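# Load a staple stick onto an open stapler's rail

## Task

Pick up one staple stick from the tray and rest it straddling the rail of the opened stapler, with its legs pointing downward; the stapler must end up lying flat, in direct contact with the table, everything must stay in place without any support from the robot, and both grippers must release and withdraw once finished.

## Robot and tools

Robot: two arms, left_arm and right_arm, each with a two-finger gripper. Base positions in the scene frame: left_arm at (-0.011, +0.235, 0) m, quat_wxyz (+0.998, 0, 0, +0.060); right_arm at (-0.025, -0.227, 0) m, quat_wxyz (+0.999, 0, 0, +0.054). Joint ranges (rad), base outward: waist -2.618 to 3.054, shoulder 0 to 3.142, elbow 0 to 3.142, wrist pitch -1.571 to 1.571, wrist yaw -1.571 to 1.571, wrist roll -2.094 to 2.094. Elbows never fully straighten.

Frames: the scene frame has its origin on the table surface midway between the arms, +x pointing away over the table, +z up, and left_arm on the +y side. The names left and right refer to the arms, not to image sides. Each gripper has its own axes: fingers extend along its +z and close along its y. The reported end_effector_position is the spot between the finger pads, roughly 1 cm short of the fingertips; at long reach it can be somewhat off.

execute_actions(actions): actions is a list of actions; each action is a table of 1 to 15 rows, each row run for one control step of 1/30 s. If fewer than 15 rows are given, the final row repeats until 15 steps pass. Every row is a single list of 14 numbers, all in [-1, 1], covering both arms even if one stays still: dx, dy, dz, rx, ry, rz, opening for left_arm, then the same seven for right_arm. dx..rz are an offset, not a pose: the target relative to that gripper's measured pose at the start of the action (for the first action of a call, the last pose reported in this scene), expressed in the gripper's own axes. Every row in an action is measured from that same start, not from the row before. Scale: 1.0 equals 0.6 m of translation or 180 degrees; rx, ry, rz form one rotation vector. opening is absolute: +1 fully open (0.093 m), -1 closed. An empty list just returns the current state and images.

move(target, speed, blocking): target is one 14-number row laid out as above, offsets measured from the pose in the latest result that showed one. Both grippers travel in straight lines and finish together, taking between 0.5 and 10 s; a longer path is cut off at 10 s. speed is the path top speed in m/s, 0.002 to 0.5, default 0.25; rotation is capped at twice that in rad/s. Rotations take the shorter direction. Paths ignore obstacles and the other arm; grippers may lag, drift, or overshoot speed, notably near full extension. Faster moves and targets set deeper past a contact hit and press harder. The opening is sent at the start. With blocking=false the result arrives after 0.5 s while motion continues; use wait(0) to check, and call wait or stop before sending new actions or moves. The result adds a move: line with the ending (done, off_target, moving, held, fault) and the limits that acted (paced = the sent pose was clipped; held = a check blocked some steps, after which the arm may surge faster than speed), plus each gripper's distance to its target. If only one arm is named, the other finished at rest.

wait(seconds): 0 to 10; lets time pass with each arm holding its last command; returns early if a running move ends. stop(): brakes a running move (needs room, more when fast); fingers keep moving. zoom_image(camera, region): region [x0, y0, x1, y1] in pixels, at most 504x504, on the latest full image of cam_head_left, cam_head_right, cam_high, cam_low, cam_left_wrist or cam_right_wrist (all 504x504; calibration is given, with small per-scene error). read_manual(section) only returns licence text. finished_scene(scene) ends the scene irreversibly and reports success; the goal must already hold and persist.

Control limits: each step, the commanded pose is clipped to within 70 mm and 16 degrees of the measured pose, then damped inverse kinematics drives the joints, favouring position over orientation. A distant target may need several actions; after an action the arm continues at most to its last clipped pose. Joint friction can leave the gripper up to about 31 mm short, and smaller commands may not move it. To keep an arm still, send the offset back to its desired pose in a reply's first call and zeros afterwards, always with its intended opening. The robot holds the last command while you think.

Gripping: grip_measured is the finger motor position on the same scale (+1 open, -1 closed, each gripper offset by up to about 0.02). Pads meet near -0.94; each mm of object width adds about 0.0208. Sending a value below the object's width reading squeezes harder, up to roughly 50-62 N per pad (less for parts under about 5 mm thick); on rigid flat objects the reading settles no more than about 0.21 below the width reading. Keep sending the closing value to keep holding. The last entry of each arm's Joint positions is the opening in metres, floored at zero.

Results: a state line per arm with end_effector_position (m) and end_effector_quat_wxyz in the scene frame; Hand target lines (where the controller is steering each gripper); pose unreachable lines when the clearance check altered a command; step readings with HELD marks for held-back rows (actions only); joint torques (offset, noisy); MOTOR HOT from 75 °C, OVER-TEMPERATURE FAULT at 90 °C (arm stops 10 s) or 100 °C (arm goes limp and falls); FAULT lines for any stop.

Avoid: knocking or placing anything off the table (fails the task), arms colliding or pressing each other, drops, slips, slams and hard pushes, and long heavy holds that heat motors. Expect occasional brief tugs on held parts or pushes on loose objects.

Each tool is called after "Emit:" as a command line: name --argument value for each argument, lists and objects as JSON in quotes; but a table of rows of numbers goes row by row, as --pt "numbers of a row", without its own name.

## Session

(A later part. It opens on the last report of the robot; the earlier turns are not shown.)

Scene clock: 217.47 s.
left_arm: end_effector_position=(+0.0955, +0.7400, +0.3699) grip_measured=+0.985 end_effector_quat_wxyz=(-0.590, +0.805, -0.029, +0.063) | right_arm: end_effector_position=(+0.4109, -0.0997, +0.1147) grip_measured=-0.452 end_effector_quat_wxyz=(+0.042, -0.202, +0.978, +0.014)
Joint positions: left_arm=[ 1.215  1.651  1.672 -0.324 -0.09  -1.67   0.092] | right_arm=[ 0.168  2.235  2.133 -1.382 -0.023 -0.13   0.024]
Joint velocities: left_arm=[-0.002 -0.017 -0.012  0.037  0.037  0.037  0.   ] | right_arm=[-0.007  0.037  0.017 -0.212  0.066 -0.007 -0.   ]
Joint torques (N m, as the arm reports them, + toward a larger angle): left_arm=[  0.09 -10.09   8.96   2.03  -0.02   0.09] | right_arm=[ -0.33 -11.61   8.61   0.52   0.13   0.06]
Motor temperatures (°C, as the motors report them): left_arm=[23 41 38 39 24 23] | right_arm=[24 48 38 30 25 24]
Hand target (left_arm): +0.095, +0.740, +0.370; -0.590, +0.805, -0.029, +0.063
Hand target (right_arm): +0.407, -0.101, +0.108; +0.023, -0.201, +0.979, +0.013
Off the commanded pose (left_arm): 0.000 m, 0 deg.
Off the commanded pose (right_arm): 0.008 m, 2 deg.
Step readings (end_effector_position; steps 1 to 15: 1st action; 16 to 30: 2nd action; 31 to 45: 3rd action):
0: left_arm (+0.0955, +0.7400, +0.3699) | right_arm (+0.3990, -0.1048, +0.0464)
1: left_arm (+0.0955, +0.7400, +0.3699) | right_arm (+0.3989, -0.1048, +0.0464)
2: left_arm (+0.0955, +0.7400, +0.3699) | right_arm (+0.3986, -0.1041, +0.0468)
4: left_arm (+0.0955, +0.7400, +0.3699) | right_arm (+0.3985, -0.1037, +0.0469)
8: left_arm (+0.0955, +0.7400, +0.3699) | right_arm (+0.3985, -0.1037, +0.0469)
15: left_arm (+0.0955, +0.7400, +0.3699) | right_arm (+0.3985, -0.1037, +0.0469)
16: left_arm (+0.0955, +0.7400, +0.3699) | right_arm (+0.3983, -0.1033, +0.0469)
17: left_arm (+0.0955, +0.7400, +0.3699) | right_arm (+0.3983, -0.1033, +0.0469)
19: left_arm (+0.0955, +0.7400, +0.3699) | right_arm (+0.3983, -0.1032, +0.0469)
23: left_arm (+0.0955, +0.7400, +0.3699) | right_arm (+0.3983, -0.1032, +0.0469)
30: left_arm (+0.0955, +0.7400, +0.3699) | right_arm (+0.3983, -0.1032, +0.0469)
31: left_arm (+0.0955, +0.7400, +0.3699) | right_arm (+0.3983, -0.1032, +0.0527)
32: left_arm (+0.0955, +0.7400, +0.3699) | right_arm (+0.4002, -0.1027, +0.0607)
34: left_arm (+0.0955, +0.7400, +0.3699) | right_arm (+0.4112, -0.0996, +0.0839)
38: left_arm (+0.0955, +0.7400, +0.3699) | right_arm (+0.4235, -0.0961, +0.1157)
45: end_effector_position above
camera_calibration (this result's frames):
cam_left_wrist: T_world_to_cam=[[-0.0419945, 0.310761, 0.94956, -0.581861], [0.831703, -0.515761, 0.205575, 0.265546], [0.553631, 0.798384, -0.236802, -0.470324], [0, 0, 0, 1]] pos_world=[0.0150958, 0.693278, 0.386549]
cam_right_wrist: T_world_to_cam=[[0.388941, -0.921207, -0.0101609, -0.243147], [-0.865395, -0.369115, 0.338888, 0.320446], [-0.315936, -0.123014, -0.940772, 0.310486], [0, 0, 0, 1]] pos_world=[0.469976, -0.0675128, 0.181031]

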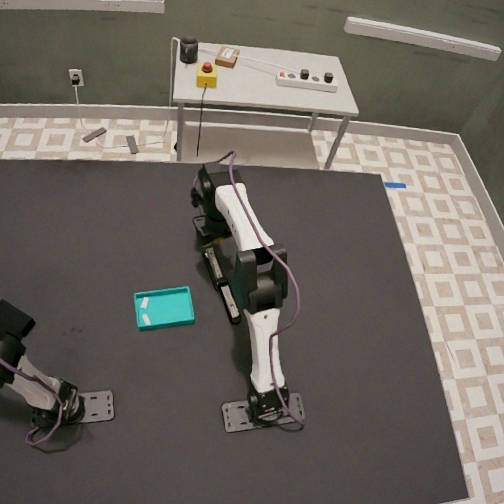

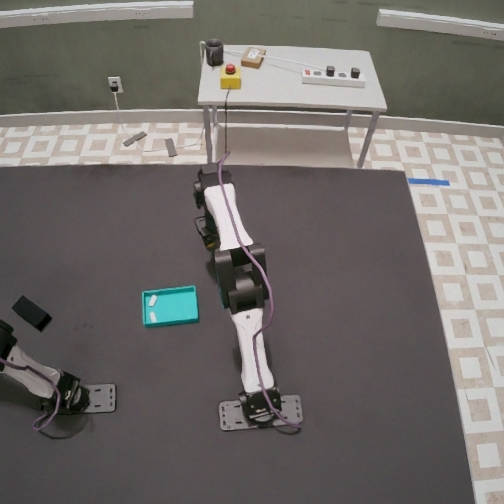

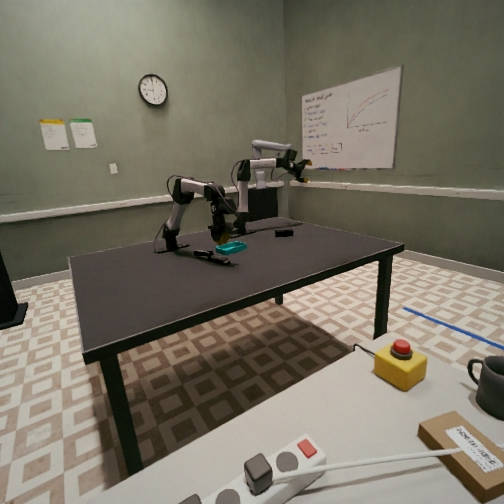

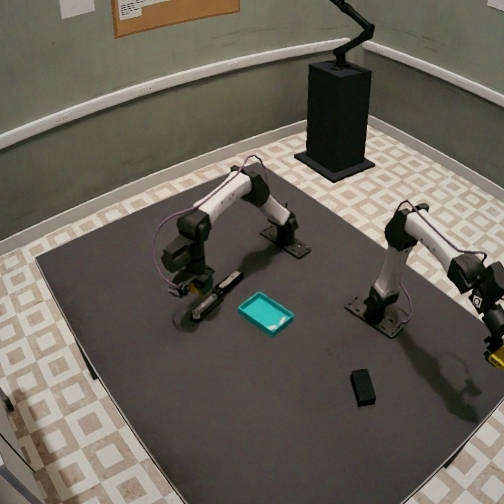

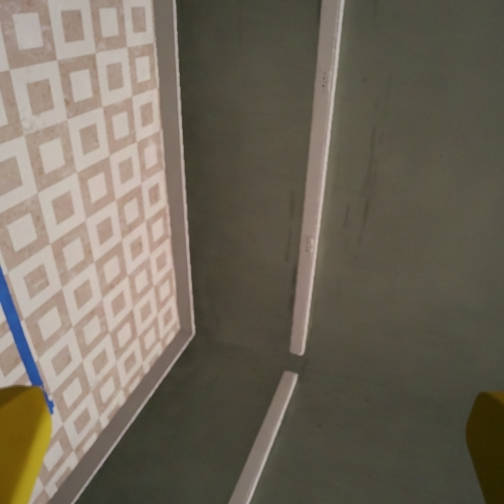

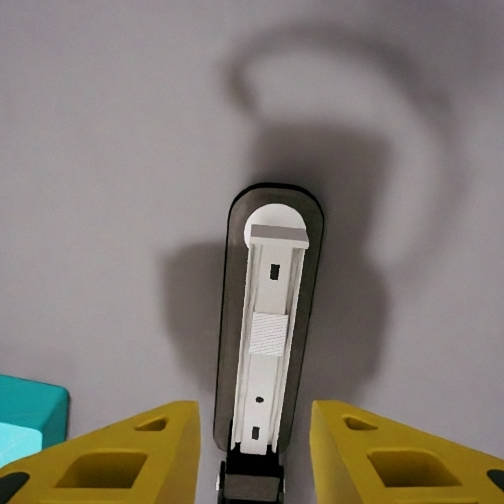

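Emit:
move --target '[0,0,0,0,0,0,1,0.1,-0.2,-0.1,0,0,0,1]' --speed 0.3

Emit:
zoom_image --camera "cam_head_left" --region '[185, 235, 255, 300]'

Emit:
zoom_image --camera "cam_low" --region '[180, 265, 250, 330]'

Scene clock: 225.17 s.
left_arm: end_effector_position=(+0.0955, +0.7400, +0.3699) grip_measured=+0.985 end_effector_quat_wxyz=(-0.590, +0.805, -0.029, +0.063) | right_arm: end_effector_position=(+0.3966, -0.2415, +0.1644) grip_measured=+0.987 end_effector_quat_wxyz=(+0.040, -0.193, +0.980, +0.006)
Joint positions: left_arm=[ 1.215  1.651  1.672 -0.324 -0.09  -1.67   0.092] | right_arm=[-0.155  2.134  2.172 -1.535 -0.031 -0.435  0.093]
Joint velocities: left_arm=[ 0.002 -0.012  0.012 -0.037  0.022 -0.007 -0.001] | right_arm=[ 0.007  0.002  0.002 -0.066  0.066 -0.037  0.   ]
Joint torques (N m, as the arm reports them, + toward a larger angle): left_arm=[  0.2  -10.14   8.92   2.02  -0.03   0.12] | right_arm=[  0.17 -11.61   9.09   0.45  -0.04  -0.1 ]
Motor temperatures (°C, as the motors report them): left_arm=[23 41 38 40 24 23] | right_arm=[24 49 39 30 25 24]
Hand target (left_arm): +0.095, +0.740, +0.370; -0.590, +0.805, -0.029, +0.063
Hand target (right_arm): +0.397, -0.236, +0.167; +0.041, -0.202, +0.979, +0.012
Off the commanded pose (left_arm): 0.000 m, 0 deg.
Off the commanded pose (right_arm): 0.007 m, 1 deg.
move: done
camera_calibration (this result's frames):
cam_left_wrist: T_world_to_cam=[[-0.0419945, 0.310761, 0.94956, -0.581861], [0.831703, -0.515761, 0.205575, 0.265546], [0.553631, 0.798384, -0.236802, -0.470324], [0, 0, 0, 1]] pos_world=[0.0150958, 0.693278, 0.386549]
cam_right_wrist: T_world_to_cam=[[0.37159, -0.928386, 0.00443693, -0.364937], [-0.871264, -0.347068, 0.347048, 0.245174], [-0.320654, -0.132825, -0.937837, 0.334368], [0, 0, 0, 1]] pos_world=[0.456435, -0.209298, 0.230115]

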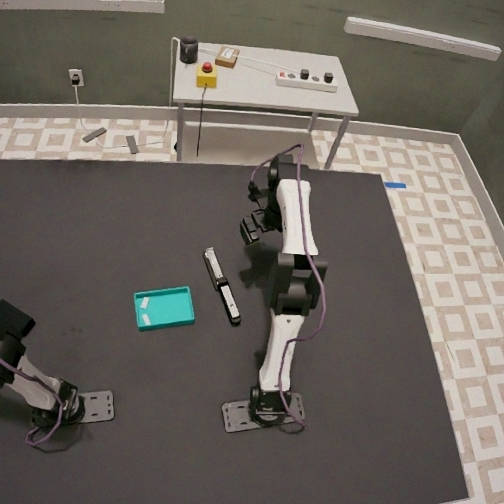

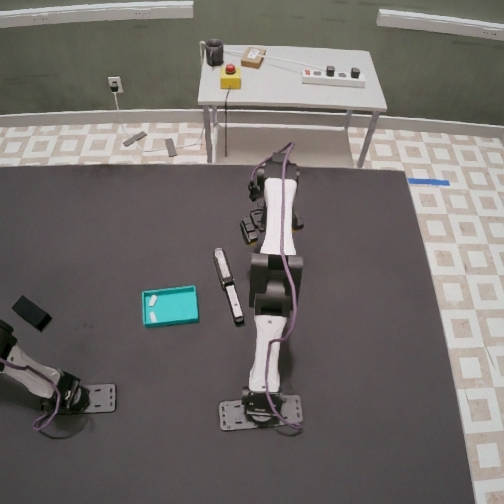

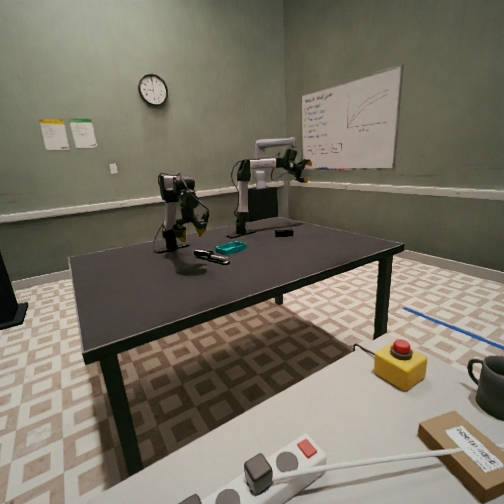

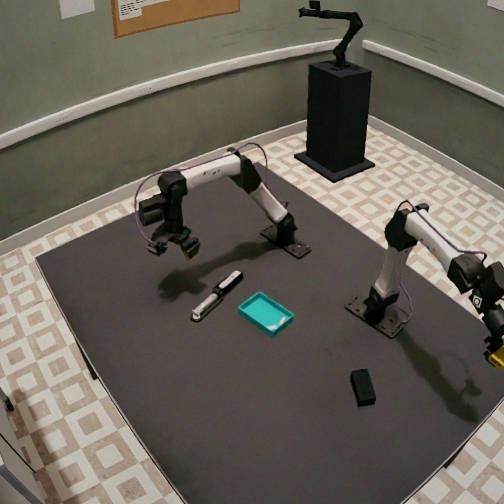

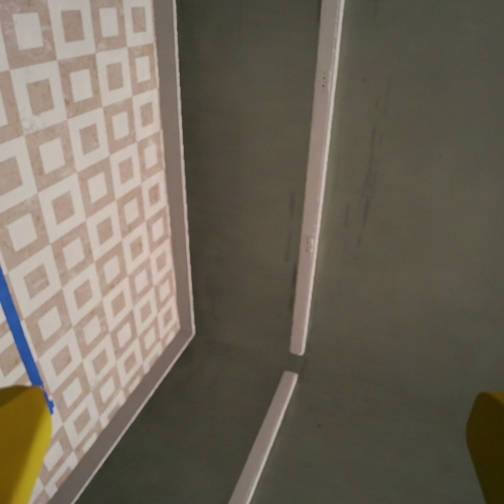

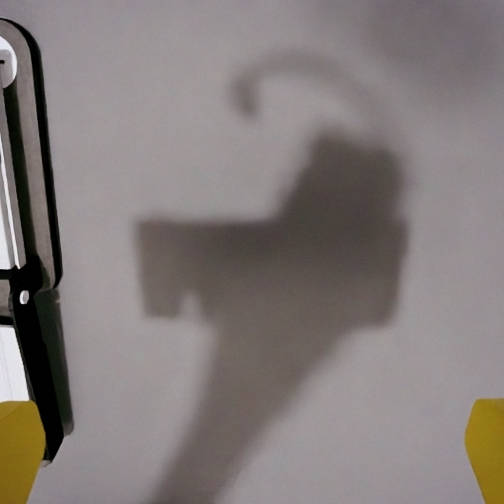

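Region (185, 235, 255, 300) of cam_head_left's 504x504 image, scaled by 7.200, with more detail than that image has; it fills the top 468 rows of this view, and the rest is white.

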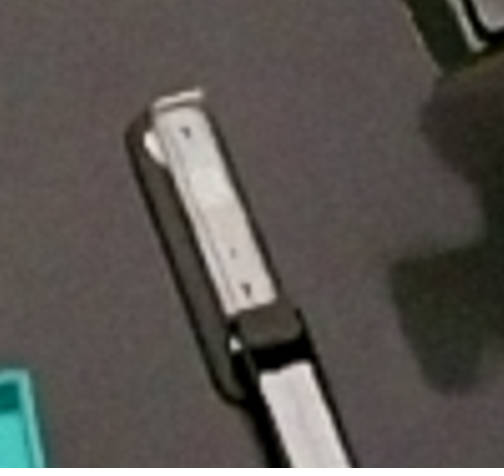

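Region (180, 265, 250, 330) of cam_low's 504x504 image, scaled by 7.200, with more detail than that image has; it fills the top 468 rows of this view, and the rest is white.

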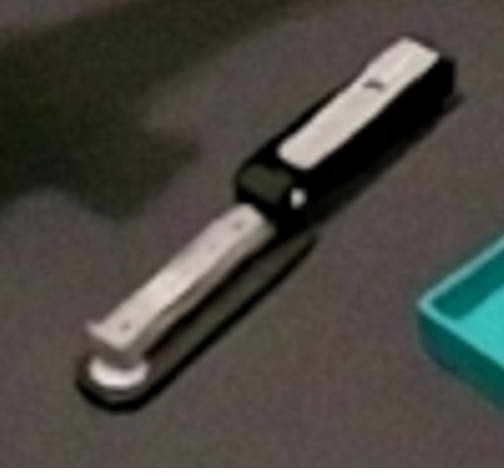

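Seated flush in the channel.

Emit:
finished_scene --scene 2

The scene is finished: the task was done.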